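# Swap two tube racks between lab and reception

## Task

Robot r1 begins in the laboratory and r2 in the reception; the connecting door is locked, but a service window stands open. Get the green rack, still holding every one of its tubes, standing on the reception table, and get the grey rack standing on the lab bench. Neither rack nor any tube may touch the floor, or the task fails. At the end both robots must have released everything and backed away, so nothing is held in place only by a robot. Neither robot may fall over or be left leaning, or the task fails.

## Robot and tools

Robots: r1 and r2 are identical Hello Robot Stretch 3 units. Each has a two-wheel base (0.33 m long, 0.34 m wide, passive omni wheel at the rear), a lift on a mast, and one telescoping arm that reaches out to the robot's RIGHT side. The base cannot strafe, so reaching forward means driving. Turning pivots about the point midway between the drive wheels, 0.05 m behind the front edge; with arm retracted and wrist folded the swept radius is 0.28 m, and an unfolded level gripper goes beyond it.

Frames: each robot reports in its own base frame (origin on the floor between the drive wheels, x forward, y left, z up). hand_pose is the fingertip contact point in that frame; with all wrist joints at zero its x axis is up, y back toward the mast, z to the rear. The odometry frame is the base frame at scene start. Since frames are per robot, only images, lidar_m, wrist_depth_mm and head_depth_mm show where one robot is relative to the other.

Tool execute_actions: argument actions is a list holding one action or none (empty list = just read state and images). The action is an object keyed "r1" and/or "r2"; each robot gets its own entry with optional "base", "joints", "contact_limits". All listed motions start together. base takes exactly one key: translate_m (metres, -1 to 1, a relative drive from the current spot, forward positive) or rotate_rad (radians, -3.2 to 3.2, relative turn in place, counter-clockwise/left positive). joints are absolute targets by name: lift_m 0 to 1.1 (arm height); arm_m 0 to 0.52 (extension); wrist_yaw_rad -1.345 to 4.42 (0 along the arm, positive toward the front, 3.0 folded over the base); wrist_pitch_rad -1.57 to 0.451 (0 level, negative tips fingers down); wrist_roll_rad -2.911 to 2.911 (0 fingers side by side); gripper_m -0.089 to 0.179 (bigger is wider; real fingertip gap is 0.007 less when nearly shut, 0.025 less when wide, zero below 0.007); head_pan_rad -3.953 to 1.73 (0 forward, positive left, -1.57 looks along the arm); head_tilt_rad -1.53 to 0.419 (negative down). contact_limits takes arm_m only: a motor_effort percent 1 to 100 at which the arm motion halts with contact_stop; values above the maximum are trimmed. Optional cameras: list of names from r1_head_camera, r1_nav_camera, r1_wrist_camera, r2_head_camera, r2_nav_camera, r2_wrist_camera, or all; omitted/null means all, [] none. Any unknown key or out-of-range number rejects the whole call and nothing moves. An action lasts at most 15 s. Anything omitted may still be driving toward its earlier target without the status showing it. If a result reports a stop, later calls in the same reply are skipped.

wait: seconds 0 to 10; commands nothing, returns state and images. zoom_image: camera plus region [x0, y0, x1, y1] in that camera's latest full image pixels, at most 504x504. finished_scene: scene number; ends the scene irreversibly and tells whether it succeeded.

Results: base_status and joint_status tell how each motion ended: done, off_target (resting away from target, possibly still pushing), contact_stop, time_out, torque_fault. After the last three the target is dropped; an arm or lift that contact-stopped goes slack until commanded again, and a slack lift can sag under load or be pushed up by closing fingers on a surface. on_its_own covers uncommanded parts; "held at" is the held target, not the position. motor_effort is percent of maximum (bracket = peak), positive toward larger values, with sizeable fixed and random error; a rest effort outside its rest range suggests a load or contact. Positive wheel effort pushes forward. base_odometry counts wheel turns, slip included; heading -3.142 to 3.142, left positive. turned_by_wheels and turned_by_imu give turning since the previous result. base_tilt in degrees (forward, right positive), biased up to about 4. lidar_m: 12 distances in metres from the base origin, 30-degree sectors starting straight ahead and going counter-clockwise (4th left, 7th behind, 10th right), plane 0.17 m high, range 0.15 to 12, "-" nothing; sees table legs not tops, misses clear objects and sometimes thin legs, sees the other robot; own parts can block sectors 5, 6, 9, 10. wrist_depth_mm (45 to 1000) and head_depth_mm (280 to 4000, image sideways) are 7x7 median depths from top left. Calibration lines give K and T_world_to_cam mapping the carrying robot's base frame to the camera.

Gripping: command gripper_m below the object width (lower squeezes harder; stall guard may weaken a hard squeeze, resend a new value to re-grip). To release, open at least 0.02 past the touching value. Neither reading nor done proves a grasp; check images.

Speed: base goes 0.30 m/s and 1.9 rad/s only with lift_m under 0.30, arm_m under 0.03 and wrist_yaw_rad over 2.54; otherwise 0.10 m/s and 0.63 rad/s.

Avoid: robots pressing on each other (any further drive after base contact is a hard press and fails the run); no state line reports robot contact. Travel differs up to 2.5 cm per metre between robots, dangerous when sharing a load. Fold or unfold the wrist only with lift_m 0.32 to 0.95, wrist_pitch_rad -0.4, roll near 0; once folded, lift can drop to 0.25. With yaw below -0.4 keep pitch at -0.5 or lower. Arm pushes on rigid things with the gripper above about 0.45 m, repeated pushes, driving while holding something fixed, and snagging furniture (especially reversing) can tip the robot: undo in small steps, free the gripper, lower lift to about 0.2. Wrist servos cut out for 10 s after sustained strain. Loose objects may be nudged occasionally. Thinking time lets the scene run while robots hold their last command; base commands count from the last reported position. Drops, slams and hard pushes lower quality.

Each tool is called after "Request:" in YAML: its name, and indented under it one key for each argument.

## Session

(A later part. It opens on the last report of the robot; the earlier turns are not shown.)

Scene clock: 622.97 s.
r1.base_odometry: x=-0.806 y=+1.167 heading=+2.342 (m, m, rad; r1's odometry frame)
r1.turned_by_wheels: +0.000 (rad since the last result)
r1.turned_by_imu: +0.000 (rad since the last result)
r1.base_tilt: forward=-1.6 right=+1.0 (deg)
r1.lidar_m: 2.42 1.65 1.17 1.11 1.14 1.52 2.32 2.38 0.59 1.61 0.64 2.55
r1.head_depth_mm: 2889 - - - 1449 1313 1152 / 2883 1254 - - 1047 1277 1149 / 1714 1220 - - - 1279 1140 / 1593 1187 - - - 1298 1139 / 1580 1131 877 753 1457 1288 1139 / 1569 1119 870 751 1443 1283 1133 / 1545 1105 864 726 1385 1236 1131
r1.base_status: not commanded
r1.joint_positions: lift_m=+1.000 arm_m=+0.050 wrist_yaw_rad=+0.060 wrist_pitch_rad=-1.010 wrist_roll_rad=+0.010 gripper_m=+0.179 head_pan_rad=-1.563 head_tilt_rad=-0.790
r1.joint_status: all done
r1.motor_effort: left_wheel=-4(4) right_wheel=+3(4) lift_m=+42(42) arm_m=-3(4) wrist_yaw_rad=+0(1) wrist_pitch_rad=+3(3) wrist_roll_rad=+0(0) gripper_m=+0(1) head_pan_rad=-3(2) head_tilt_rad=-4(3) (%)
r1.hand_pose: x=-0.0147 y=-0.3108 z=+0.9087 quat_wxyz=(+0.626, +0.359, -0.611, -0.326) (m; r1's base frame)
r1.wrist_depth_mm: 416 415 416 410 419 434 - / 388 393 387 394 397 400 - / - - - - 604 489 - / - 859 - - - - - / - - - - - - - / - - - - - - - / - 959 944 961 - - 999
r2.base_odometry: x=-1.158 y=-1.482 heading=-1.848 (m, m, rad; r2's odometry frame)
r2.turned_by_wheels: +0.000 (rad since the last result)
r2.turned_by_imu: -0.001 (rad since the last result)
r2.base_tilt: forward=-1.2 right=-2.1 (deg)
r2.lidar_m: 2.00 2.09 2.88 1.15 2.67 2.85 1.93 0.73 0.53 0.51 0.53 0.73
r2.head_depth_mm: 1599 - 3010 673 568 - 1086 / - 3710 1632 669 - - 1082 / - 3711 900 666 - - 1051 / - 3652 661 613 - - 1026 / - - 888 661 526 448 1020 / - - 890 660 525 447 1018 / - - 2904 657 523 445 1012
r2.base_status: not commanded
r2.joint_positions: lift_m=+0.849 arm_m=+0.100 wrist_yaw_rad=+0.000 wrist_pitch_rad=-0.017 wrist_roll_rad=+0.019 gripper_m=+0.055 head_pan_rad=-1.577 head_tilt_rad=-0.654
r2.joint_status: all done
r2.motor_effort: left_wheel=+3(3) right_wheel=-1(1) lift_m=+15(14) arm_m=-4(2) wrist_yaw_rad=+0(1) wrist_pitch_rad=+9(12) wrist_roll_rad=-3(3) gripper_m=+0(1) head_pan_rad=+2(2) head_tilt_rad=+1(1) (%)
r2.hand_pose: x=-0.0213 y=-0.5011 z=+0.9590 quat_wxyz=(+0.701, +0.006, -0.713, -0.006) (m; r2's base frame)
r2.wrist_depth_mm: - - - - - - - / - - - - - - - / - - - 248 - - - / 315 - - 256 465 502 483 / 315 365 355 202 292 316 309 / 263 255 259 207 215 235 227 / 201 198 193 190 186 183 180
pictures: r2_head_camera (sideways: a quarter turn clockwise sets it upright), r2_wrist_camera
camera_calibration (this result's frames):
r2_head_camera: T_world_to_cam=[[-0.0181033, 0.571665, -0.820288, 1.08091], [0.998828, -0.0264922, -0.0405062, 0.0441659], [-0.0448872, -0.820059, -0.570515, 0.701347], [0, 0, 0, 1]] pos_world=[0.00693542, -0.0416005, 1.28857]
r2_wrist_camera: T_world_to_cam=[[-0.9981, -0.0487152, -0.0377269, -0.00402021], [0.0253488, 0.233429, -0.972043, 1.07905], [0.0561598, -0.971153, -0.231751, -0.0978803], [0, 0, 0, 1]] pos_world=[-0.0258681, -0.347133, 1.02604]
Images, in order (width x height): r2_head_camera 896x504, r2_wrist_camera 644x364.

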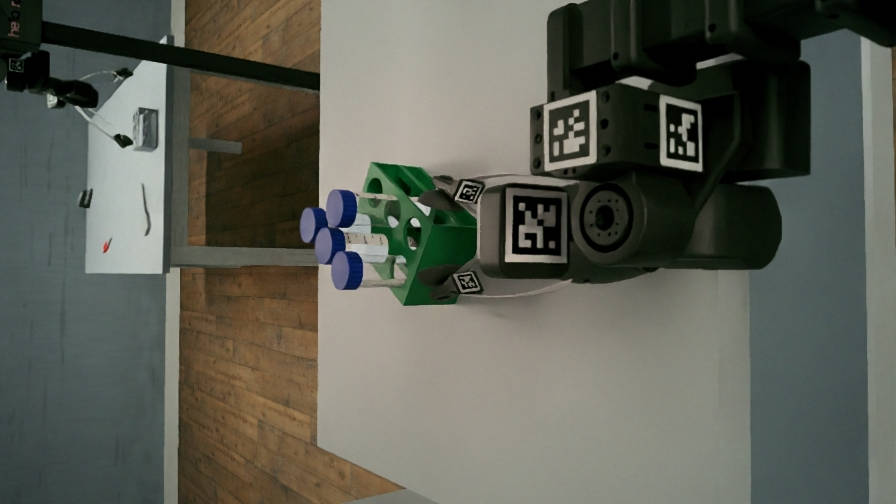

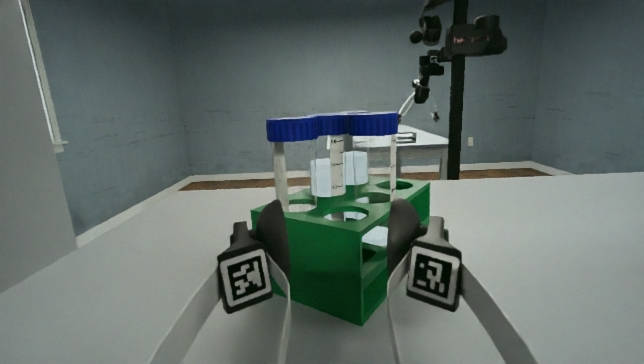

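Request:
execute_actions:
  actions: []

Scene clock: 648.77 s.
r1.base_odometry: x=-0.806 y=+1.167 heading=+2.342 (m, m, rad; r1's odometry frame)
r1.turned_by_wheels: +0.000 (rad since the last result)
r1.turned_by_imu: +0.000 (rad since the last result)
r1.base_tilt: forward=-1.6 right=+1.1 (deg)
r1.lidar_m: 2.42 1.64 1.16 1.11 1.14 1.52 2.32 2.38 0.59 1.61 0.64 2.54
r1.head_depth_mm: 2856 - - - 1450 1306 1153 / 2860 1255 - - 1047 1280 1149 / 1711 1224 - - - 1271 1151 / 1595 1185 - - - 1294 1140 / 1589 1126 877 756 1453 1289 1135 / 1560 1116 870 750 1447 1288 1134 / 1549 1109 865 726 1390 1241 1131
r1.base_status: not commanded
r1.joint_positions: lift_m=+1.000 arm_m=+0.050 wrist_yaw_rad=+0.060 wrist_pitch_rad=-1.010 wrist_roll_rad=+0.010 gripper_m=+0.179 head_pan_rad=-1.563 head_tilt_rad=-0.790
r1.joint_status: all done
r1.motor_effort: left_wheel=-4(4) right_wheel=+4(4) lift_m=+42(42) arm_m=-3(4) wrist_yaw_rad=+0(1) wrist_pitch_rad=+2(3) wrist_roll_rad=+0(0) gripper_m=+0(1) head_pan_rad=-3(2) head_tilt_rad=-3(3) (%)
r1.hand_pose: x=-0.0147 y=-0.3108 z=+0.9087 quat_wxyz=(+0.626, +0.359, -0.611, -0.326) (m; r1's base frame)
r1.wrist_depth_mm: 411 421 412 413 423 431 - / 389 390 384 388 398 394 - / - - - - 602 506 - / - 884 - - - - - / - - - - - - - / - - - - - - - / - 947 995 964 991 969 -
r2.base_odometry: x=-1.158 y=-1.482 heading=-1.848 (m, m, rad; r2's odometry frame)
r2.turned_by_wheels: +0.000 (rad since the last result)
r2.turned_by_imu: -0.001 (rad since the last result)
r2.base_tilt: forward=-1.2 right=-2.1 (deg)
r2.lidar_m: 1.99 2.09 2.87 1.15 2.67 2.84 1.93 0.73 0.53 0.51 0.53 0.73
r2.head_depth_mm: 1599 - 2991 673 566 - 1086 / - 3779 1637 671 - - 1076 / - 3764 903 666 - - 1049 / - 3698 661 613 - - 1025 / - - 894 660 527 448 1023 / - - 888 658 525 446 1014 / - - 2899 657 523 446 1010
r2.base_status: not commanded
r2.joint_positions: lift_m=+0.849 arm_m=+0.100 wrist_yaw_rad=+0.000 wrist_pitch_rad=-0.017 wrist_roll_rad=+0.019 gripper_m=+0.055 head_pan_rad=-1.577 head_tilt_rad=-0.654
r2.joint_status: all done
r2.motor_effort: left_wheel=+2(3) right_wheel=-2(1) lift_m=+15(14) arm_m=-3(2) wrist_yaw_rad=-1(1) wrist_pitch_rad=+8(12) wrist_roll_rad=-3(3) gripper_m=+0(1) head_pan_rad=+3(2) head_tilt_rad=+1(1) (%)
r2.hand_pose: x=-0.0213 y=-0.5011 z=+0.9590 quat_wxyz=(+0.701, +0.006, -0.713, -0.006) (m; r2's base frame)
r2.wrist_depth_mm: - - - - - - - / - - - - - - - / - - - 247 - - - / 317 - - 257 466 503 477 / 315 367 357 202 289 319 309 / 264 256 259 206 215 234 228 / 201 200 194 190 187 183 180
pictures: r1_head_camera (sideways: a quarter turn clockwise sets it upright), r1_nav_camera (sideways: a quarter turn counterclockwise sets it upright), r1_wrist_camera, r2_head_camera (sideways: a quarter turn clockwise sets it upright), r2_nav_camera (sideways: a quarter turn counterclockwise sets it upright), r2_wrist_camera
camera_calibration (this result's frames):
r1_head_camera: T_world_to_cam=[[-0.00315624, 0.714448, -0.699681, 0.932491], [0.998613, -0.03452, -0.0397532, 0.0513329], [-0.0525546, -0.698836, -0.713348, 0.884946], [0, 0, 0, 1]] pos_world=[-0.00181049, -0.0460113, 1.28576]
r1_nav_camera: T_world_to_cam=[[-0.0169049, -0.733585, 0.679387, -0.849497], [-0.999211, -0.0120237, -0.037846, 0.103286], [0.035932, -0.679491, -0.732804, 0.909635], [0, 0, 0, 1]] pos_world=[0.0561593, -0.00384832, 1.24763]
r1_wrist_camera: T_world_to_cam=[[-0.997249, -0.0741121, 0.00113712, -0.0380027], [-0.0683583, 0.913679, -0.400647, 0.680726], [0.0286538, -0.399623, -0.916232, 0.868507], [0, 0, 0, 1]] pos_world=[-0.016251, -0.277706, 1.06853]
r2_head_camera: T_world_to_cam=[[-0.0181033, 0.571665, -0.820288, 1.08091], [0.998828, -0.0264922, -0.0405062, 0.0441659], [-0.0448872, -0.82006, -0.570515, 0.701347], [0, 0, 0, 1]] pos_world=[0.00693542, -0.0416005, 1.28857]
r2_nav_camera: T_world_to_cam=[[-0.0261586, -0.578394, 0.815338, -1.01876], [-0.999478, -0.000339762, -0.0323075, 0.0913387], [0.0189635, -0.815758, -0.578083, 0.709734], [0, 0, 0, 1]] pos_world=[0.0511828, -0.0102407, 1.24387]
r2_wrist_camera: T_world_to_cam=[[-0.9981, -0.0487152, -0.037727, -0.00402012], [0.0253489, 0.233429, -0.972043, 1.07905], [0.0561599, -0.971153, -0.231751, -0.0978802], [0, 0, 0, 1]] pos_world=[-0.0258681, -0.347133, 1.02604]
Images, in order (width x height): r1_head_camera 896x504, r1_nav_camera 672x504, r1_wrist_camera 644x364, r2_head_camera 896x504, r2_nav_camera 672x504, r2_wrist_camera 644x364.

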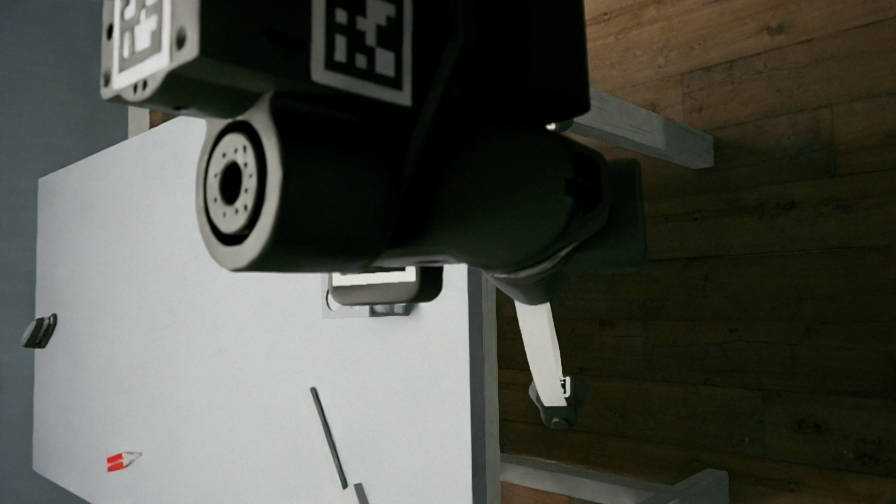

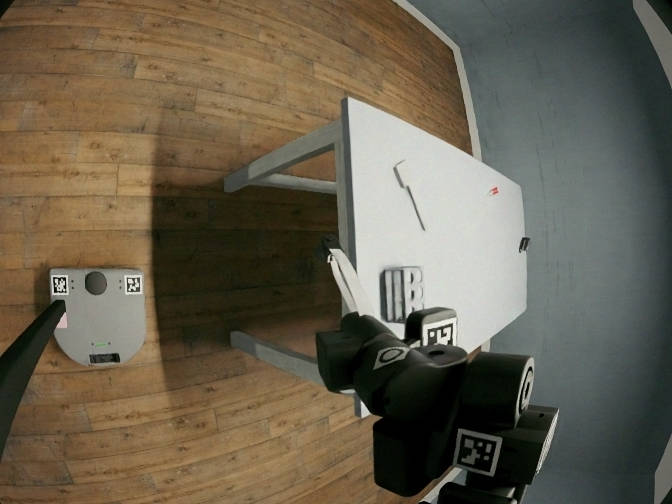

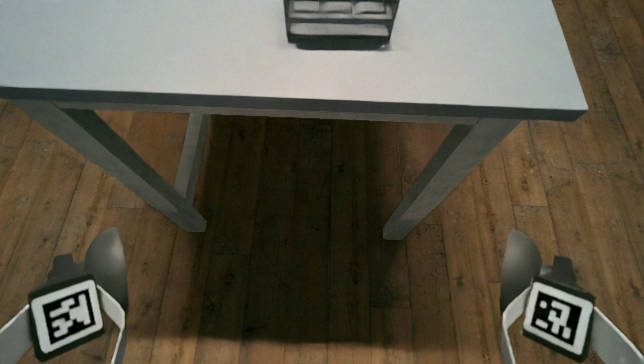

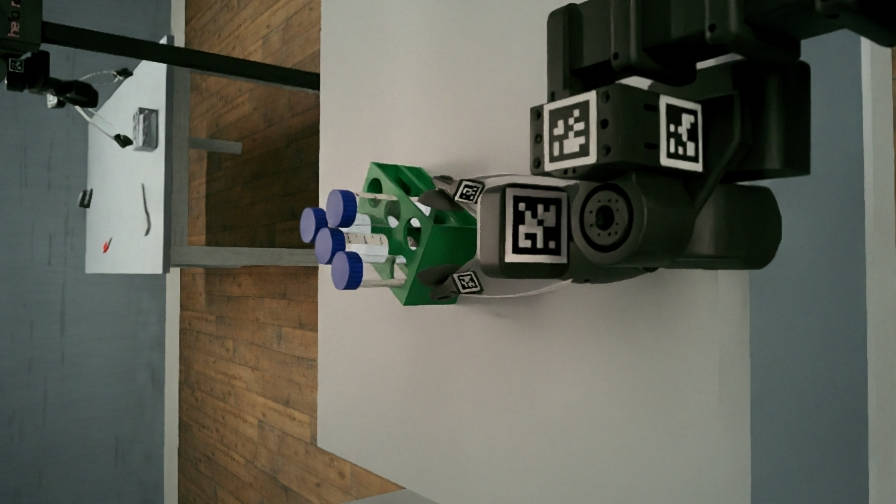

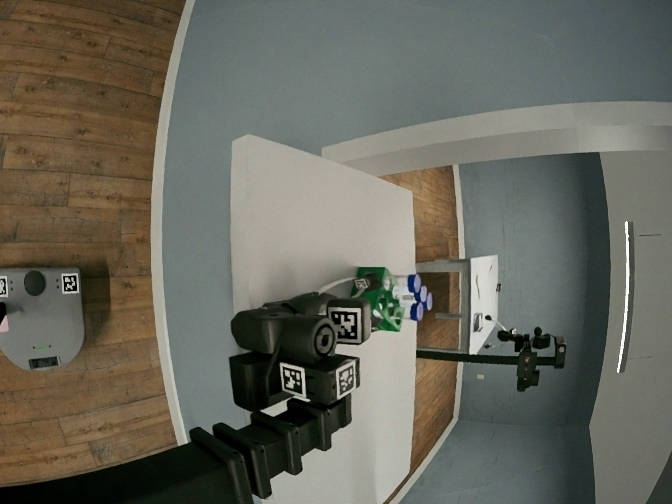

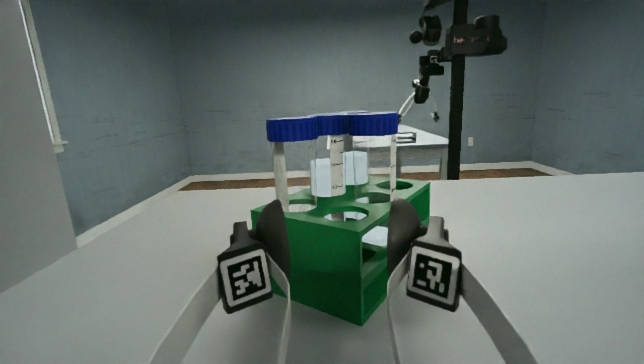

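Request:
zoom_image:
  camera: "r2_head_camera"
  region: [280, 130, 530, 340]

Request:
zoom_image:
  camera: "r2_wrist_camera"
  region: [200, 90, 480, 340]

Region (280, 130, 530, 340) of r2_head_camera's 896x504 image, scaled by 2.016, with more detail than that image has; it fills the top 423 rows of this view, and the rest is white.

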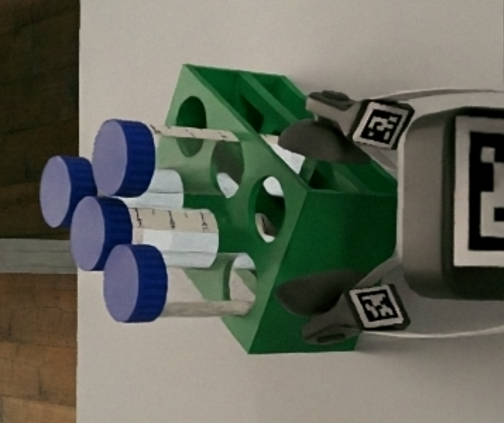

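Region (200, 90, 480, 340) of r2_wrist_camera's 644x364 image, scaled by 1.800; it fills the top 450 rows of this view, and the rest is white.

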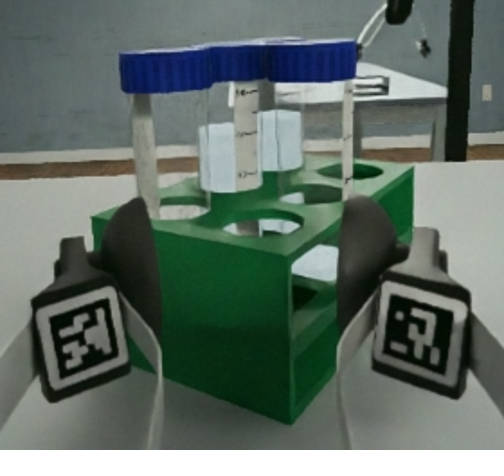

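Request:
execute_actions:
  actions:
    - {"r2": {"joints": {"gripper_m": 0.179, "arm_m": 0.0}}}
  cameras: []

Request:
execute_actions:
  actions:
    - {"r2": {"base": {"translate_m": -0.30}, "joints": {"wrist_yaw_rad": 1.0, "lift_m": 0.845, "head_pan_rad": -1.2}}}
  cameras: ["r2_head_camera", "r2_wrist_camera"]

Scene clock: 758.03 s.
r1.base_odometry: x=-0.806 y=+1.167 heading=+2.342 (m, m, rad; r1's odometry frame)
r1.turned_by_wheels: +0.000 (rad since the last result)
r1.turned_by_imu: -0.001 (rad since the last result)
r1.base_tilt: forward=-1.6 right=+1.1 (deg)
r1.lidar_m: 2.43 1.64 1.17 1.11 1.14 1.51 2.32 2.38 0.59 1.61 0.64 2.55
r1.head_depth_mm: 2878 - - - 1456 1312 1150 / 2892 1253 - - 1044 1280 1149 / 1713 1224 - - - 1273 1143 / 1594 1188 - - - 1298 1138 / 1580 1123 879 754 1457 1291 1140 / 1554 1116 870 752 1445 1284 1132 / 1555 1106 866 728 1395 1235 1132
r1.base_status: not commanded
r1.joint_positions: lift_m=+1.000 arm_m=+0.050 wrist_yaw_rad=+0.060 wrist_pitch_rad=-1.010 wrist_roll_rad=+0.010 gripper_m=+0.179 head_pan_rad=-1.563 head_tilt_rad=-0.790
r1.joint_status: not commanded
r1.motor_effort: left_wheel=-4(4) right_wheel=+4(3) lift_m=+42(42) arm_m=-3(4) wrist_yaw_rad=+0(1) wrist_pitch_rad=+3(3) wrist_roll_rad=+0(0) gripper_m=+0(0) head_pan_rad=-3(2) head_tilt_rad=-4(3) (%)
r1.hand_pose: x=-0.0147 y=-0.3108 z=+0.9087 quat_wxyz=(+0.626, +0.359, -0.611, -0.326) (m; r1's base frame)
r1.wrist_depth_mm: 416 419 419 414 425 433 - / 383 392 388 389 389 400 - / - - - - 614 493 - / - 887 - - - - - / - - - - - - - / - - - - - - - / - 981 963 - - 988 984
r2.base_odometry: x=-1.158 y=-1.482 heading=-1.848 (m, m, rad; r2's odometry frame)
r2.turned_by_wheels: +0.000 (rad since the last result)
r2.turned_by_imu: -0.001 (rad since the last result)
r2.base_tilt: forward=-1.3 right=-2.1 (deg)
r2.lidar_m: 2.00 2.09 2.86 1.15 2.68 2.85 1.93 0.73 0.54 0.51 0.53 0.73
r2.head_depth_mm: 1593 - 2986 672 533 452 - / - 3709 1643 668 516 450 - / - 3700 899 645 545 - - / - 3654 661 617 545 - - / - - 892 640 526 448 1021 / - - 886 661 517 448 1014 / - - 2876 657 523 445 1007
r2.base_status: not commanded
r2.joint_positions: lift_m=+0.849 arm_m=+0.003 wrist_yaw_rad=+0.000 wrist_pitch_rad=-0.017 wrist_roll_rad=+0.019 gripper_m=+0.179 head_pan_rad=-1.577 head_tilt_rad=-0.654
r2.joint_status: all done
joint sent to its limit — the command would take r2.arm_m past its lower limit, so that joint was sent only as far as its limit.
r2.motor_effort: left_wheel=+2(3) right_wheel=-1(1) lift_m=+15(15) arm_m=-3(6) wrist_yaw_rad=+0(1) wrist_pitch_rad=+9(9) wrist_roll_rad=-2(3) gripper_m=+0(84) head_pan_rad=+2(3) head_tilt_rad=+1(1) (%)
r2.hand_pose: x=-0.0213 y=-0.4040 z=+0.9588 quat_wxyz=(+0.701, +0.007, -0.713, -0.006) (m; r2's base frame)
r2.wrist_depth_mm: 321 - - - - - - / 319 - - - - - - / 318 - - - - - - / 317 - 609 336 429 509 479 / 312 366 356 304 326 324 329 / 280 248 250 245 239 231 - / 193 196 194 190 187 183 174
pictures: none
No camera images: the call's "cameras" was empty. Leave "cameras" out to get every camera's image.

Scene clock: 762.63 s.
r1.base_odometry: x=-0.806 y=+1.167 heading=+2.342 (m, m, rad; r1's odometry frame)
r1.turned_by_wheels: +0.000 (rad since the last result)
r1.turned_by_imu: -0.001 (rad since the last result)
r1.base_tilt: forward=-1.6 right=+1.2 (deg)
r1.lidar_m: 2.42 1.64 1.16 1.11 1.14 1.52 2.32 2.38 0.59 1.61 0.64 2.55
r1.head_depth_mm: 2895 - - - 1446 1308 1151 / 2887 1257 - - 1046 1277 1150 / 1714 1216 - - - 1276 1146 / 1600 1184 - - - 1294 1140 / 1586 1129 878 753 1454 1290 1135 / 1553 1117 870 749 1446 1283 1137 / 1544 1105 866 727 1389 1232 1131
r1.base_status: not commanded
r1.joint_positions: lift_m=+1.000 arm_m=+0.050 wrist_yaw_rad=+0.060 wrist_pitch_rad=-1.010 wrist_roll_rad=+0.010 gripper_m=+0.179 head_pan_rad=-1.563 head_tilt_rad=-0.790
r1.joint_status: not commanded
r1.motor_effort: left_wheel=-3(3) right_wheel=+3(3) lift_m=+42(42) arm_m=-3(3) wrist_yaw_rad=+1(0) wrist_pitch_rad=+3(3) wrist_roll_rad=+0(0) gripper_m=+0(1) head_pan_rad=-2(3) head_tilt_rad=-3(4) (%)
r1.hand_pose: x=-0.0147 y=-0.3108 z=+0.9087 quat_wxyz=(+0.626, +0.359, -0.611, -0.326) (m; r1's base frame)
r1.wrist_depth_mm: 417 410 421 411 423 430 - / 386 390 392 392 387 394 - / - - - - 605 499 - / - 882 - - - - - / - - - - - - - / - - - - - - - / - 957 970 986 991 995 -
r2.base_odometry: x=-1.076 y=-1.193 heading=-1.848 (m, m, rad; r2's odometry frame)
r2.turned_by_wheels: +0.000 (rad since the last result)
r2.turned_by_imu: +0.000 (rad since the last result)
r2.base_tilt: forward=-1.2 right=-2.0 (deg)
r2.lidar_m: 2.00 2.41 3.30 1.17 1.21 2.54 1.93 0.72 0.53 0.51 0.53 0.73
r2.head_depth_mm: - 2494 2998 673 533 441 420 / - - 2371 668 532 440 882 / - - 902 667 530 462 - / - - 817 666 528 461 - / - - 685 650 526 471 1145 / 3994 - 889 660 525 996 1182 / 3387 3581 884 657 523 1057 1212
r2.base_status: done
r2.joint_positions: lift_m=+0.846 arm_m=+0.003 wrist_yaw_rad=+0.997 wrist_pitch_rad=-0.018 wrist_roll_rad=+0.019 gripper_m=+0.179 head_pan_rad=-1.207 head_tilt_rad=-0.654
r2.joint_status: all done
r2.motor_effort: left_wheel=+2(4) right_wheel=-1(5) lift_m=+14(14) arm_m=-3(3) wrist_yaw_rad=+2(5) wrist_pitch_rad=+9(9) wrist_roll_rad=-3(2) gripper_m=+0(0) head_pan_rad=+2(19) head_tilt_rad=+1(2) (%)
r2.hand_pose: x=+0.1935 y=-0.2870 z=+0.9558 quat_wxyz=(+0.619, +0.347, -0.623, +0.329) (m; r2's base frame)
r2.wrist_depth_mm: - - 926 552 - - - / - - 995 569 - - - / - - - 598 - 405 - / - - - 545 519 359 372 / - - 397 332 319 309 317 / - - - 240 232 227 - / - - - 202 182 179 169
pictures: r2_head_camera (sideways: a quarter turn clockwise sets it upright), r2_wrist_camera
camera_calibration (this result's frames):
r2_head_camera: T_world_to_cam=[[-0.223401, 0.526517, -0.820288, 1.08216], [0.940942, 0.336135, -0.0405062, 0.044519], [0.2544, -0.780893, -0.570515, 0.699522], [0, 0, 0, 1]] pos_world=[0.0219077, -0.0384892, 1.28857]
r2_wrist_camera: T_world_to_cam=[[-0.500852, -0.864726, -0.0373695, -0.109996], [-0.183191, 0.148104, -0.971857, 1.03624], [0.845925, -0.479911, -0.232588, 0.0862266], [0, 0, 0, 1]] pos_world=[0.0617964, -0.207206, 1.02302]
Images, in order (width x height): r2_head_camera 896x504, r2_wrist_camera 644x364.

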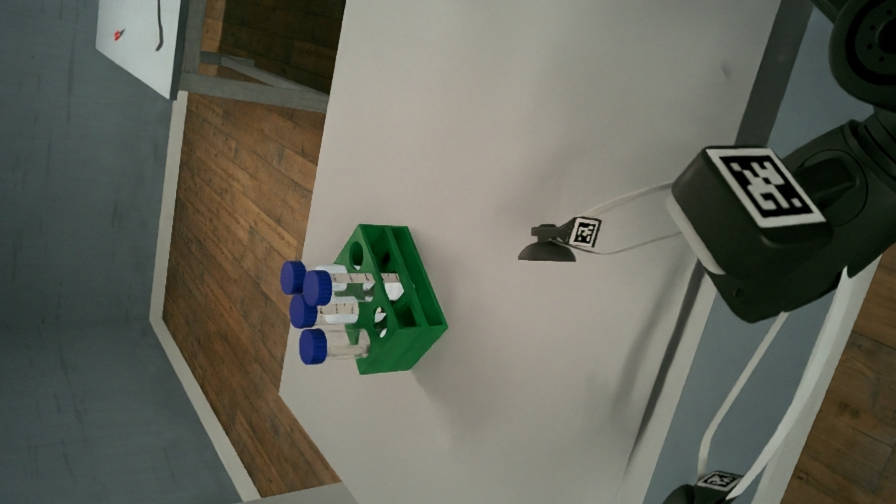

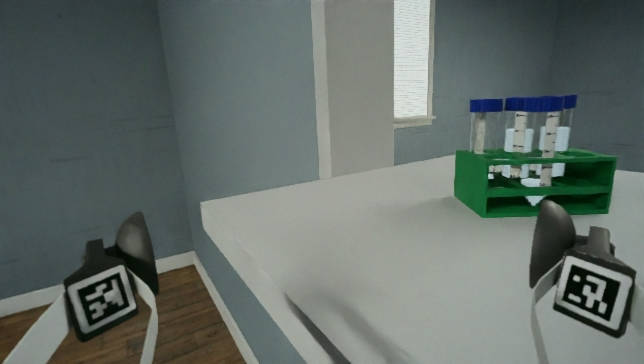

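Request:
execute_actions:
  actions:
    - {"r2": {"base": {"translate_m": -0.05}, "joints": {"arm_m": 0.225}}}
  cameras: ["r2_head_camera", "r2_wrist_camera"]

Scene clock: 776.00 s.
r1.base_odometry: x=-0.806 y=+1.167 heading=+2.342 (m, m, rad; r1's odometry frame)
r1.turned_by_wheels: +0.000 (rad since the last result)
r1.turned_by_imu: -0.001 (rad since the last result)
r1.base_tilt: forward=-1.6 right=+1.1 (deg)
r1.lidar_m: 2.42 1.64 1.17 1.11 1.14 1.51 2.32 2.39 0.59 1.62 0.64 2.55
r1.head_depth_mm: 2849 - - - 1453 1311 1149 / 2884 1258 - - 1048 1279 1146 / 1711 1223 - - - 1270 1146 / 1587 1182 - - - 1295 1138 / 1578 1124 878 753 1455 1292 1135 / 1567 1120 871 750 1451 1288 1133 / 1551 1113 863 728 1389 1238 1127
r1.base_status: not commanded
r1.joint_positions: lift_m=+1.000 arm_m=+0.050 wrist_yaw_rad=+0.060 wrist_pitch_rad=-1.010 wrist_roll_rad=+0.010 gripper_m=+0.179 head_pan_rad=-1.563 head_tilt_rad=-0.790
r1.joint_status: not commanded
r1.motor_effort: left_wheel=-4(4) right_wheel=+3(3) lift_m=+42(42) arm_m=-4(4) wrist_yaw_rad=+1(0) wrist_pitch_rad=+2(2) wrist_roll_rad=+0(0) gripper_m=+1(0) head_pan_rad=-2(3) head_tilt_rad=-4(3) (%)
r1.hand_pose: x=-0.0147 y=-0.3108 z=+0.9087 quat_wxyz=(+0.626, +0.359, -0.611, -0.326) (m; r1's base frame)
r1.wrist_depth_mm: 413 415 424 412 421 429 - / 383 389 389 389 391 398 - / - - - - 613 502 - / - 866 - - - - - / - - - - - - - / - - - - - - - / - 951 980 941 996 984 -
r2.base_odometry: x=-1.062 y=-1.145 heading=-1.847 (m, m, rad; r2's odometry frame)
r2.turned_by_wheels: +0.000 (rad since the last result)
r2.turned_by_imu: -0.001 (rad since the last result)
r2.base_tilt: forward=-1.2 right=-2.0 (deg)
r2.lidar_m: 2.01 2.46 1.19 1.18 1.19 2.48 1.92 0.72 0.53 0.51 0.53 0.73
r2.head_depth_mm: - 2485 2975 698 - 441 858 / - 3989 2389 752 502 440 920 / - - 899 678 516 450 992 / - - 893 665 528 461 1076 / - - 691 687 527 477 1148 / - - 845 659 525 998 1174 / 3418 3655 887 658 524 1082 1208
r2.base_status: done
r2.joint_positions: lift_m=+0.846 arm_m=+0.225 wrist_yaw_rad=+0.998 wrist_pitch_rad=-0.018 wrist_roll_rad=+0.018 gripper_m=+0.179 head_pan_rad=-1.207 head_tilt_rad=-0.654
r2.joint_status: all done
r2.motor_effort: left_wheel=+2(6) right_wheel=+0(5) lift_m=+14(14) arm_m=+4(5) wrist_yaw_rad=+1(2) wrist_pitch_rad=+9(9) wrist_roll_rad=-2(3) gripper_m=-1(0) head_pan_rad=+2(3) head_tilt_rad=+1(2) (%)
r2.hand_pose: x=+0.1936 y=-0.5083 z=+0.9558 quat_wxyz=(+0.618, +0.347, -0.623, +0.330) (m; r2's base frame)
r2.wrist_depth_mm: - 835 492 - - - - / - - 511 - - - - / - - 518 336 - - - / - - 519 320 405 - - / 369 377 338 291 293 308 322 / 266 241 242 238 233 225 - / 186 191 188 185 181 178 168
pictures: r2_head_camera (sideways: a quarter turn clockwise sets it upright), r2_wrist_camera
camera_calibration (this result's frames):
r2_head_camera: T_world_to_cam=[[-0.223497, 0.526476, -0.820288, 1.08216], [0.940881, 0.336306, -0.0405062, 0.0445194], [0.254542, -0.780846, -0.570515, 0.699521], [0, 0, 0, 1]] pos_world=[0.0219147, -0.0384863, 1.28857]
r2_wrist_camera: T_world_to_cam=[[-0.500002, -0.865218, -0.0373466, -0.301732], [-0.183349, 0.147905, -0.971858, 1.06897], [0.846393, -0.479084, -0.23259, -0.019764], [0, 0, 0, 1]] pos_world=[0.0618552, -0.428639, 1.02302]
Images, in order (width x height): r2_head_camera 896x504, r2_wrist_camera 644x364.

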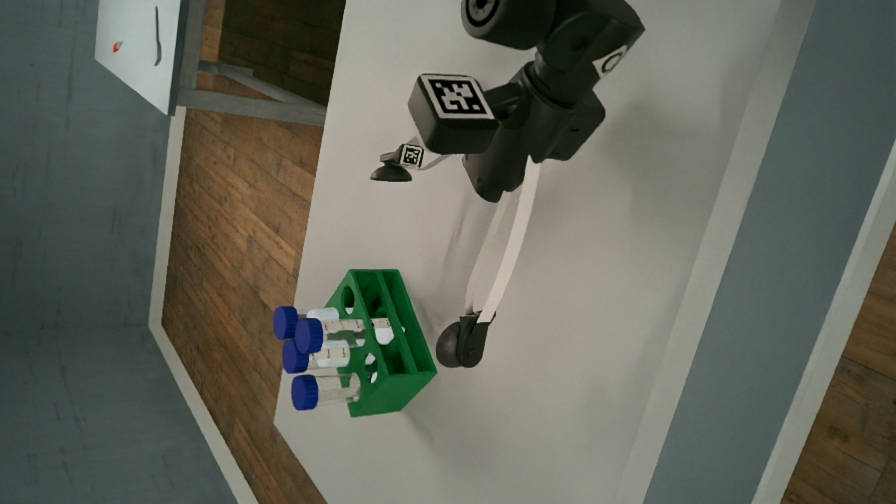

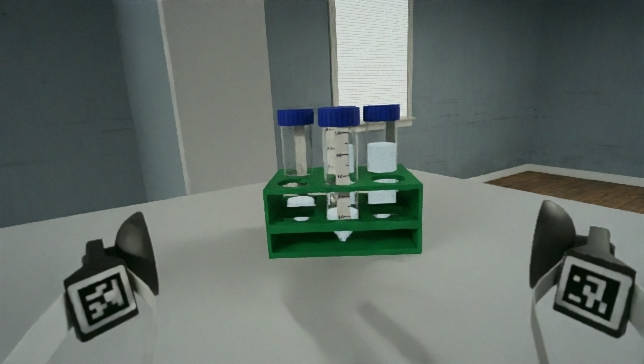

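Request:
execute_actions:
  actions:
    - {"r2": {"base": {"translate_m": 0.084}, "joints": {"arm_m": 0.279}}}
  cameras: ["r2_head_camera", "r2_wrist_camera"]

Scene clock: 790.00 s.
r1.base_odometry: x=-0.806 y=+1.167 heading=+2.342 (m, m, rad; r1's odometry frame)
r1.turned_by_wheels: +0.000 (rad since the last result)
r1.turned_by_imu: -0.001 (rad since the last result)
r1.base_tilt: forward=-1.6 right=+1.1 (deg)
r1.lidar_m: 2.42 1.64 1.17 1.11 1.14 1.52 2.32 2.38 0.59 1.61 0.64 2.55
r1.head_depth_mm: 2866 - - - 1444 1310 1156 / 2887 1258 - - 1044 1281 1147 / 1712 1221 - - - 1274 1149 / 1598 1186 - - - 1300 1142 / 1583 1126 879 753 1449 1290 1141 / 1568 1119 868 750 1448 1289 1130 / 1547 1110 864 726 1381 1235 1130
r1.base_status: not commanded
r1.joint_positions: lift_m=+1.000 arm_m=+0.050 wrist_yaw_rad=+0.060 wrist_pitch_rad=-1.010 wrist_roll_rad=+0.010 gripper_m=+0.179 head_pan_rad=-1.563 head_tilt_rad=-0.790
r1.joint_status: not commanded
r1.motor_effort: left_wheel=-4(3) right_wheel=+4(4) lift_m=+42(42) arm_m=-3(3) wrist_yaw_rad=+0(0) wrist_pitch_rad=+2(2) wrist_roll_rad=+0(0) gripper_m=+1(0) head_pan_rad=-2(2) head_tilt_rad=-3(4) (%)
r1.hand_pose: x=-0.0147 y=-0.3108 z=+0.9087 quat_wxyz=(+0.626, +0.359, -0.611, -0.326) (m; r1's base frame)
r1.wrist_depth_mm: 407 420 419 406 421 437 - / 391 391 387 386 388 396 - / - - - - 601 507 - / - 857 - - - - - / - - - - - - - / - - - - - - - / - 977 - 1000 - 989 987
r2.base_odometry: x=-1.085 y=-1.226 heading=-1.847 (m, m, rad; r2's odometry frame)
r2.turned_by_wheels: +0.000 (rad since the last result)
r2.turned_by_imu: -0.002 (rad since the last result)
r2.base_tilt: forward=-1.2 right=-2.1 (deg)
r2.lidar_m: 2.00 2.36 3.25 1.16 3.54 2.56 1.92 0.72 0.53 0.51 0.53 0.73
r2.head_depth_mm: - 2517 2983 711 503 441 859 / - - 2353 - 517 440 921 / - - 1927 692 530 450 992 / - - 692 662 528 461 1071 / - - 849 638 526 477 1153 / 3894 - 885 659 525 1000 1181 / 3317 3506 782 657 523 1083 1219
r2.base_status: done
r2.joint_positions: lift_m=+0.846 arm_m=+0.279 wrist_yaw_rad=+0.998 wrist_pitch_rad=-0.018 wrist_roll_rad=+0.018 gripper_m=+0.179 head_pan_rad=-1.207 head_tilt_rad=-0.654
r2.joint_status: all done
r2.motor_effort: left_wheel=+2(9) right_wheel=-1(3) lift_m=+14(14) arm_m=+5(1) wrist_yaw_rad=+1(1) wrist_pitch_rad=+9(9) wrist_roll_rad=-2(2) gripper_m=+0(0) head_pan_rad=+2(2) head_tilt_rad=+0(1) (%)
r2.hand_pose: x=+0.1936 y=-0.5623 z=+0.9558 quat_wxyz=(+0.618, +0.347, -0.623, +0.330) (m; r2's base frame)
r2.wrist_depth_mm: - 370 410 - - - - / - 388 420 - - - - / - 621 425 206 - - - / - - 438 239 230 - - / - 375 295 202 203 306 325 / 264 242 219 186 196 213 - / 187 190 189 184 181 179 168
pictures: r2_head_camera (sideways: a quarter turn clockwise sets it upright), r2_wrist_camera
camera_calibration (this result's frames):
r2_head_camera: T_world_to_cam=[[-0.223497, 0.526476, -0.820288, 1.08216], [0.940881, 0.336307, -0.0405062, 0.0445194], [0.254543, -0.780846, -0.570515, 0.699521], [0, 0, 0, 1]] pos_world=[0.0219147, -0.0384863, 1.28857]
r2_wrist_camera: T_world_to_cam=[[-0.500002, -0.865218, -0.0373468, -0.348449], [-0.183349, 0.147905, -0.971858, 1.07695], [0.846393, -0.479084, -0.23259, -0.0456322], [0, 0, 0, 1]] pos_world=[0.0618552, -0.482634, 1.02302]
Images, in order (width x height): r2_head_camera 896x504, r2_wrist_camera 644x364.

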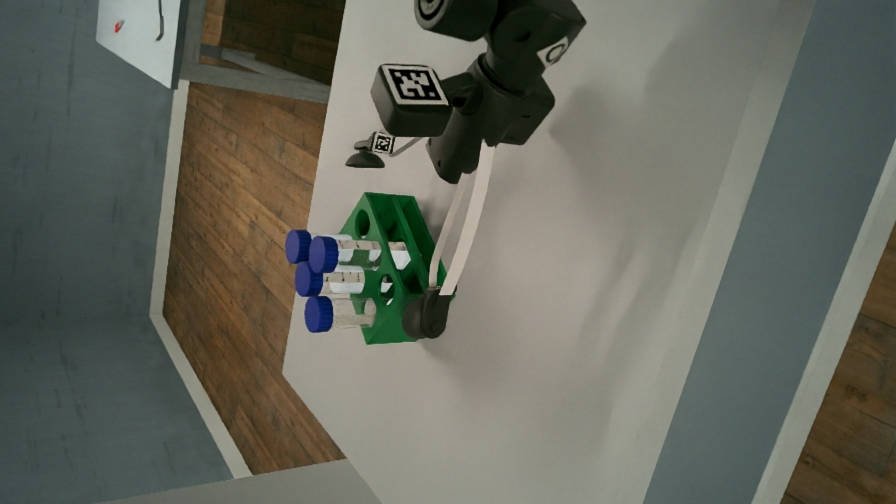

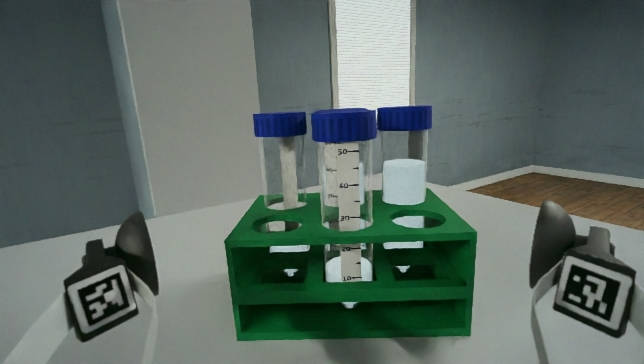

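Request:
execute_actions:
  actions:
    - {"r2": {"base": {"translate_m": 0.051}, "joints": {"arm_m": 0.321}}}
  cameras: ["r2_head_camera", "r2_wrist_camera"]

Scene clock: 805.13 s.
r1.base_odometry: x=-0.806 y=+1.167 heading=+2.342 (m, m, rad; r1's odometry frame)
r1.turned_by_wheels: +0.000 (rad since the last result)
r1.turned_by_imu: -0.001 (rad since the last result)
r1.base_tilt: forward=-1.6 right=+1.1 (deg)
r1.lidar_m: 2.42 1.64 1.16 1.11 1.14 1.51 2.32 2.38 0.59 1.61 0.64 2.55
r1.head_depth_mm: 2898 - - - 1448 1309 1151 / 2892 1257 - - 1042 1282 1147 / 1712 1227 - - - 1273 1142 / 1594 1189 - - - 1295 1138 / 1577 1122 874 752 1462 1288 1142 / 1566 1119 871 750 1443 1286 1132 / 1551 1111 862 728 1384 1230 1130
r1.base_status: not commanded
r1.joint_positions: lift_m=+1.000 arm_m=+0.050 wrist_yaw_rad=+0.060 wrist_pitch_rad=-1.010 wrist_roll_rad=+0.010 gripper_m=+0.179 head_pan_rad=-1.563 head_tilt_rad=-0.790
r1.joint_status: not commanded
r1.motor_effort: left_wheel=-4(4) right_wheel=+4(3) lift_m=+42(42) arm_m=-3(3) wrist_yaw_rad=+0(1) wrist_pitch_rad=+3(3) wrist_roll_rad=+0(0) gripper_m=+1(0) head_pan_rad=-2(2) head_tilt_rad=-3(3) (%)
r1.hand_pose: x=-0.0147 y=-0.3108 z=+0.9087 quat_wxyz=(+0.626, +0.359, -0.611, -0.326) (m; r1's base frame)
r1.wrist_depth_mm: 414 423 417 407 417 428 - / 389 388 389 389 388 398 - / - - - - 606 492 - / - 877 - - - - - / - - - - - - - / - - - - - - - / - 966 928 - - - -
r2.base_odometry: x=-1.099 y=-1.275 heading=-1.847 (m, m, rad; r2's odometry frame)
r2.turned_by_wheels: +0.000 (rad since the last result)
r2.turned_by_imu: -0.001 (rad since the last result)
r2.base_tilt: forward=-1.3 right=-2.1 (deg)
r2.lidar_m: 2.00 2.31 3.18 1.15 3.62 2.63 1.94 0.73 0.53 0.51 0.53 0.73
r2.head_depth_mm: - 2265 2986 727 518 441 859 / - - 3109 - 532 440 920 / - - 857 644 531 450 988 / - - 778 640 528 461 1078 / - - 891 661 527 477 1141 / 3772 3912 2927 659 525 998 1180 / 631 663 709 658 524 1081 1223
r2.base_status: done
r2.joint_positions: lift_m=+0.846 arm_m=+0.321 wrist_yaw_rad=+1.000 wrist_pitch_rad=-0.018 wrist_roll_rad=+0.018 gripper_m=+0.179 head_pan_rad=-1.207 head_tilt_rad=-0.654
r2.joint_status: all done
r2.motor_effort: left_wheel=+1(9) right_wheel=+0(2) lift_m=+14(14) arm_m=+4(3) wrist_yaw_rad=+0(1) wrist_pitch_rad=+9(9) wrist_roll_rad=-2(2) gripper_m=+0(0) head_pan_rad=+3(2) head_tilt_rad=+2(1) (%)
r2.hand_pose: x=+0.1938 y=-0.6040 z=+0.9558 quat_wxyz=(+0.618, +0.348, -0.623, +0.330) (m; r2's base frame)
r2.wrist_depth_mm: - 320 358 - - - - / - 327 370 - - - - / - 334 179 108 145 - - / - 347 379 112 413 - - / - 357 297 150 157 307 - / 270 229 138 119 122 125 - / 186 177 161 135 160 132 168
pictures: r2_head_camera (sideways: a quarter turn clockwise sets it upright), r2_wrist_camera
camera_calibration (this result's frames):
r2_head_camera: T_world_to_cam=[[-0.223497, 0.526476, -0.820288, 1.08216], [0.940881, 0.336307, -0.0405062, 0.0445194], [0.254543, -0.780846, -0.570515, 0.699521], [0, 0, 0, 1]] pos_world=[0.0219147, -0.0384863, 1.28857]
r2_wrist_camera: T_world_to_cam=[[-0.498789, -0.865919, -0.0373475, -0.38509], [-0.183577, 0.147661, -0.971852, 1.08304], [0.847059, -0.477893, -0.232615, -0.0651619], [0, 0, 0, 1]] pos_world=[0.0619387, -0.52452, 1.02302]
Images, in order (width x height): r2_head_camera 896x504, r2_wrist_camera 644x364.

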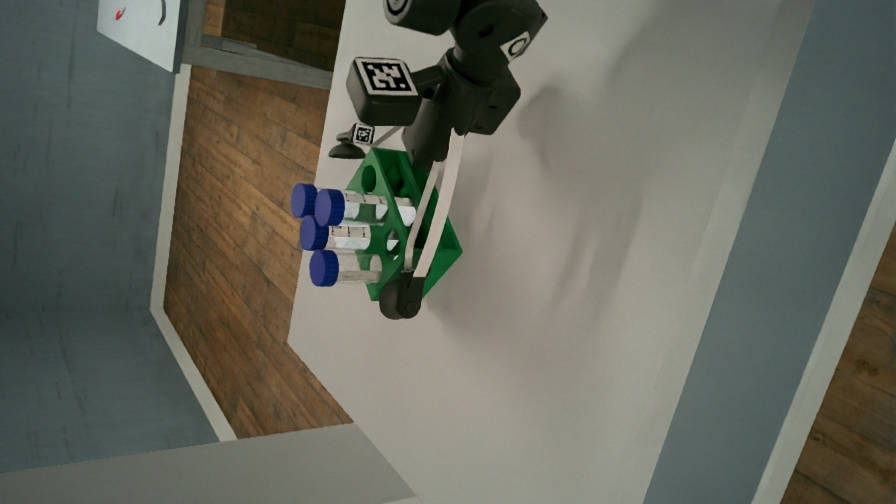

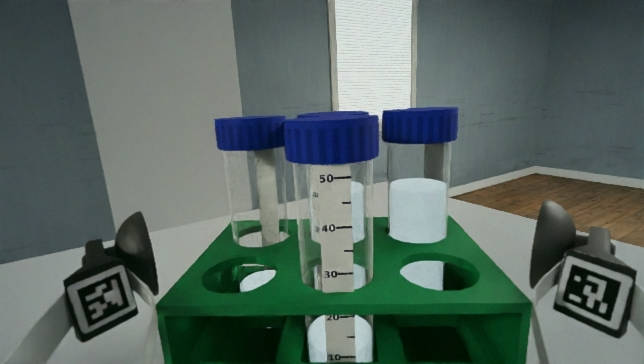

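Request:
execute_actions:
  actions:
    - {"r2": {"joints": {"lift_m": 0.832}}}
  cameras: []

Request:
execute_actions:
  actions:
    - {"r2": {"joints": {"gripper_m": 0.10}}}
  cameras: ["r2_head_camera", "r2_wrist_camera"]

Scene clock: 834.80 s.
r1.base_odometry: x=-0.806 y=+1.167 heading=+2.342 (m, m, rad; r1's odometry frame)
r1.turned_by_wheels: +0.000 (rad since the last result)
r1.turned_by_imu: +0.000 (rad since the last result)
r1.base_tilt: forward=-1.6 right=+1.2 (deg)
r1.lidar_m: 2.43 1.64 1.17 1.11 1.14 1.51 2.32 2.39 0.59 1.61 0.64 2.55
r1.head_depth_mm: 2862 - - - 1446 1310 1150 / 2876 1256 - - 1045 1275 1146 / 1711 1219 - - - 1273 1142 / 1588 1189 - - - 1293 1142 / 1576 1124 877 755 1455 1290 1137 / 1560 1115 873 748 1443 1282 1135 / 1546 1107 864 729 1394 1232 1128
r1.base_status: not commanded
r1.joint_positions: lift_m=+1.000 arm_m=+0.050 wrist_yaw_rad=+0.060 wrist_pitch_rad=-1.010 wrist_roll_rad=+0.010 gripper_m=+0.179 head_pan_rad=-1.563 head_tilt_rad=-0.790
r1.joint_status: not commanded
r1.motor_effort: left_wheel=-4(4) right_wheel=+3(3) lift_m=+42(42) arm_m=-4(3) wrist_yaw_rad=+1(0) wrist_pitch_rad=+2(3) wrist_roll_rad=+0(0) gripper_m=+1(0) head_pan_rad=-3(3) head_tilt_rad=-4(3) (%)
r1.hand_pose: x=-0.0147 y=-0.3108 z=+0.9087 quat_wxyz=(+0.626, +0.359, -0.611, -0.326) (m; r1's base frame)
r1.wrist_depth_mm: 418 420 423 409 423 434 - / 386 391 383 388 392 398 - / - - - - 606 490 - / - 864 - - - - - / - - - - - - - / - - - - - - - / - 987 953 955 990 981 981
r2.base_odometry: x=-1.099 y=-1.275 heading=-1.847 (m, m, rad; r2's odometry frame)
r2.turned_by_wheels: +0.000 (rad since the last result)
r2.turned_by_imu: -0.001 (rad since the last result)
r2.base_tilt: forward=-1.3 right=-2.2 (deg)
r2.lidar_m: 2.00 2.31 3.19 1.16 3.64 2.63 1.93 0.73 0.53 0.51 0.53 0.73
r2.head_depth_mm: - 2296 2954 725 518 441 857 / - - 2965 - 530 440 919 / - - 859 661 530 449 989 / - - 777 635 529 460 1073 / - - 890 640 526 478 1150 / 3846 3909 2932 661 524 1002 1179 / 630 661 708 657 523 1083 1217
r2.base_status: not commanded
r2.joint_positions: lift_m=+0.833 arm_m=+0.321 wrist_yaw_rad=+1.000 wrist_pitch_rad=-0.018 wrist_roll_rad=+0.018 gripper_m=+0.179 head_pan_rad=-1.207 head_tilt_rad=-0.654
r2.joint_status: all done
r2.motor_effort: left_wheel=+1(1) right_wheel=+0(0) lift_m=+14(14) arm_m=+4(3) wrist_yaw_rad=-1(0) wrist_pitch_rad=+9(9) wrist_roll_rad=-3(2) gripper_m=+0(0) head_pan_rad=+2(3) head_tilt_rad=+2(1) (%)
r2.hand_pose: x=+0.1938 y=-0.6040 z=+0.9428 quat_wxyz=(+0.618, +0.348, -0.623, +0.330) (m; r2's base frame)
r2.wrist_depth_mm: - 320 360 - - - - / - 325 359 111 - - - / - 336 355 107 - - - / - 350 379 162 157 - - / - 343 159 122 146 158 288 / 239 118 145 121 146 111 - / 167 158 125 122 120 118 151
pictures: none
No camera images: the call's "cameras" was empty. Leave "cameras" out to get every camera's image.

Scene clock: 836.07 s.
r1.base_odometry: x=-0.806 y=+1.167 heading=+2.342 (m, m, rad; r1's odometry frame)
r1.turned_by_wheels: +0.000 (rad since the last result)
r1.turned_by_imu: +0.000 (rad since the last result)
r1.base_tilt: forward=-1.6 right=+1.1 (deg)
r1.lidar_m: 2.42 1.64 1.16 1.11 1.14 1.51 2.32 2.39 0.59 1.62 0.64 2.55
r1.head_depth_mm: 2862 - - - 1449 1316 1150 / 2874 1255 - - 1046 1271 1148 / 1721 1219 - - - 1273 1148 / 1604 1186 - - - 1292 1139 / 1580 1124 879 755 1462 1293 1136 / 1566 1115 870 750 1446 1283 1134 / 1546 1107 864 727 1380 1233 1126
r1.base_status: not commanded
r1.joint_positions: lift_m=+1.000 arm_m=+0.050 wrist_yaw_rad=+0.060 wrist_pitch_rad=-1.010 wrist_roll_rad=+0.010 gripper_m=+0.179 head_pan_rad=-1.563 head_tilt_rad=-0.790
r1.joint_status: not commanded
r1.motor_effort: left_wheel=-4(4) right_wheel=+3(4) lift_m=+42(42) arm_m=-4(3) wrist_yaw_rad=+0(0) wrist_pitch_rad=+3(3) wrist_roll_rad=+0(0) gripper_m=+0(0) head_pan_rad=-3(2) head_tilt_rad=-3(4) (%)
r1.hand_pose: x=-0.0147 y=-0.3108 z=+0.9087 quat_wxyz=(+0.626, +0.359, -0.611, -0.326) (m; r1's base frame)
r1.wrist_depth_mm: 414 417 420 413 425 432 - / 391 386 388 388 394 403 - / - - - - 597 493 - / - 891 - - - - - / - - - - - - - / - - - - - - - / - 934 - - 978 963 988
r2.base_odometry: x=-1.099 y=-1.275 heading=-1.847 (m, m, rad; r2's odometry frame)
r2.turned_by_wheels: +0.000 (rad since the last result)
r2.turned_by_imu: +0.000 (rad since the last result)
r2.base_tilt: forward=-1.3 right=-2.1 (deg)
r2.lidar_m: 2.00 2.32 3.17 1.15 3.62 2.62 1.93 0.73 0.53 0.51 0.53 0.73
r2.head_depth_mm: - 2265 2958 726 517 441 860 / - - 2936 - 530 440 923 / - - 903 645 529 450 993 / - - 691 641 528 462 1075 / - - 891 661 525 478 1150 / 3807 3939 2910 658 525 995 1182 / 632 660 707 657 523 1080 1217
r2.base_status: not commanded
r2.joint_positions: lift_m=+0.833 arm_m=+0.321 wrist_yaw_rad=+1.000 wrist_pitch_rad=-0.018 wrist_roll_rad=+0.018 gripper_m=+0.101 head_pan_rad=-1.207 head_tilt_rad=-0.654
r2.joint_status: all done
r2.motor_effort: left_wheel=+2(2) right_wheel=+0(1) lift_m=+13(13) arm_m=+4(4) wrist_yaw_rad=-1(1) wrist_pitch_rad=+9(9) wrist_roll_rad=-3(2) gripper_m=-21(94) head_pan_rad=+2(2) head_tilt_rad=+1(1) (%)
r2.hand_pose: x=+0.1938 y=-0.6040 z=+0.9428 quat_wxyz=(+0.618, +0.348, -0.623, +0.330) (m; r2's base frame)
r2.wrist_depth_mm: - 316 360 - - - - / - 327 366 - - - - / - 335 367 125 - - - / - 349 382 193 176 - - / - 339 160 131 148 142 267 / 230 - 172 149 168 144 201 / 186 166 148 146 143 148 154
pictures: r2_head_camera (sideways: a quarter turn clockwise sets it upright), r2_wrist_camera
camera_calibration (this result's frames):
r2_head_camera: T_world_to_cam=[[-0.223497, 0.526476, -0.820288, 1.08216], [0.940881, 0.336307, -0.0405062, 0.0445194], [0.254543, -0.780846, -0.570515, 0.699521], [0, 0, 0, 1]] pos_world=[0.0219147, -0.0384863, 1.28857]
r2_wrist_camera: T_world_to_cam=[[-0.498785, -0.865923, -0.0372959, -0.385637], [-0.183605, 0.147618, -0.971853, 1.07039], [0.847055, -0.477898, -0.232618, -0.0681901], [0, 0, 0, 1]] pos_world=[0.0619408, -0.524529, 1.01002]
Images, in order (width x height): r2_head_camera 896x504, r2_wrist_camera 644x364.

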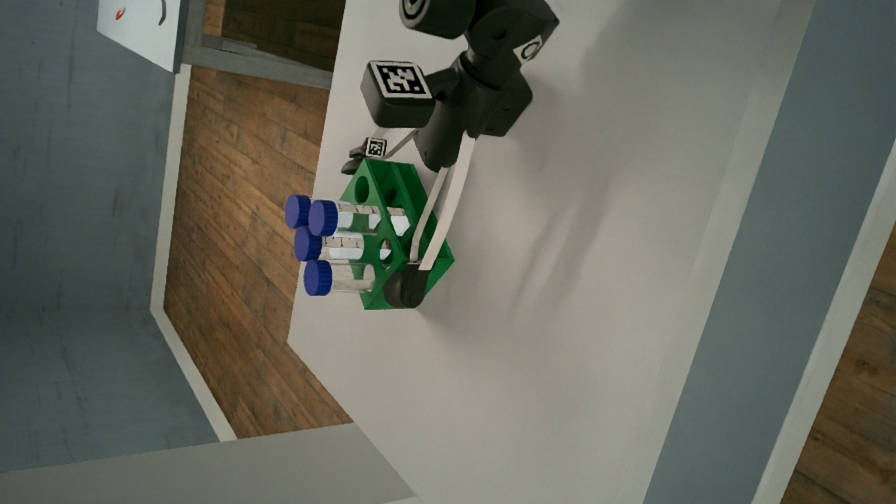

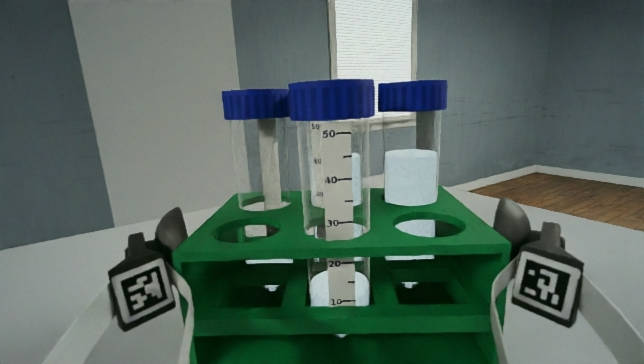

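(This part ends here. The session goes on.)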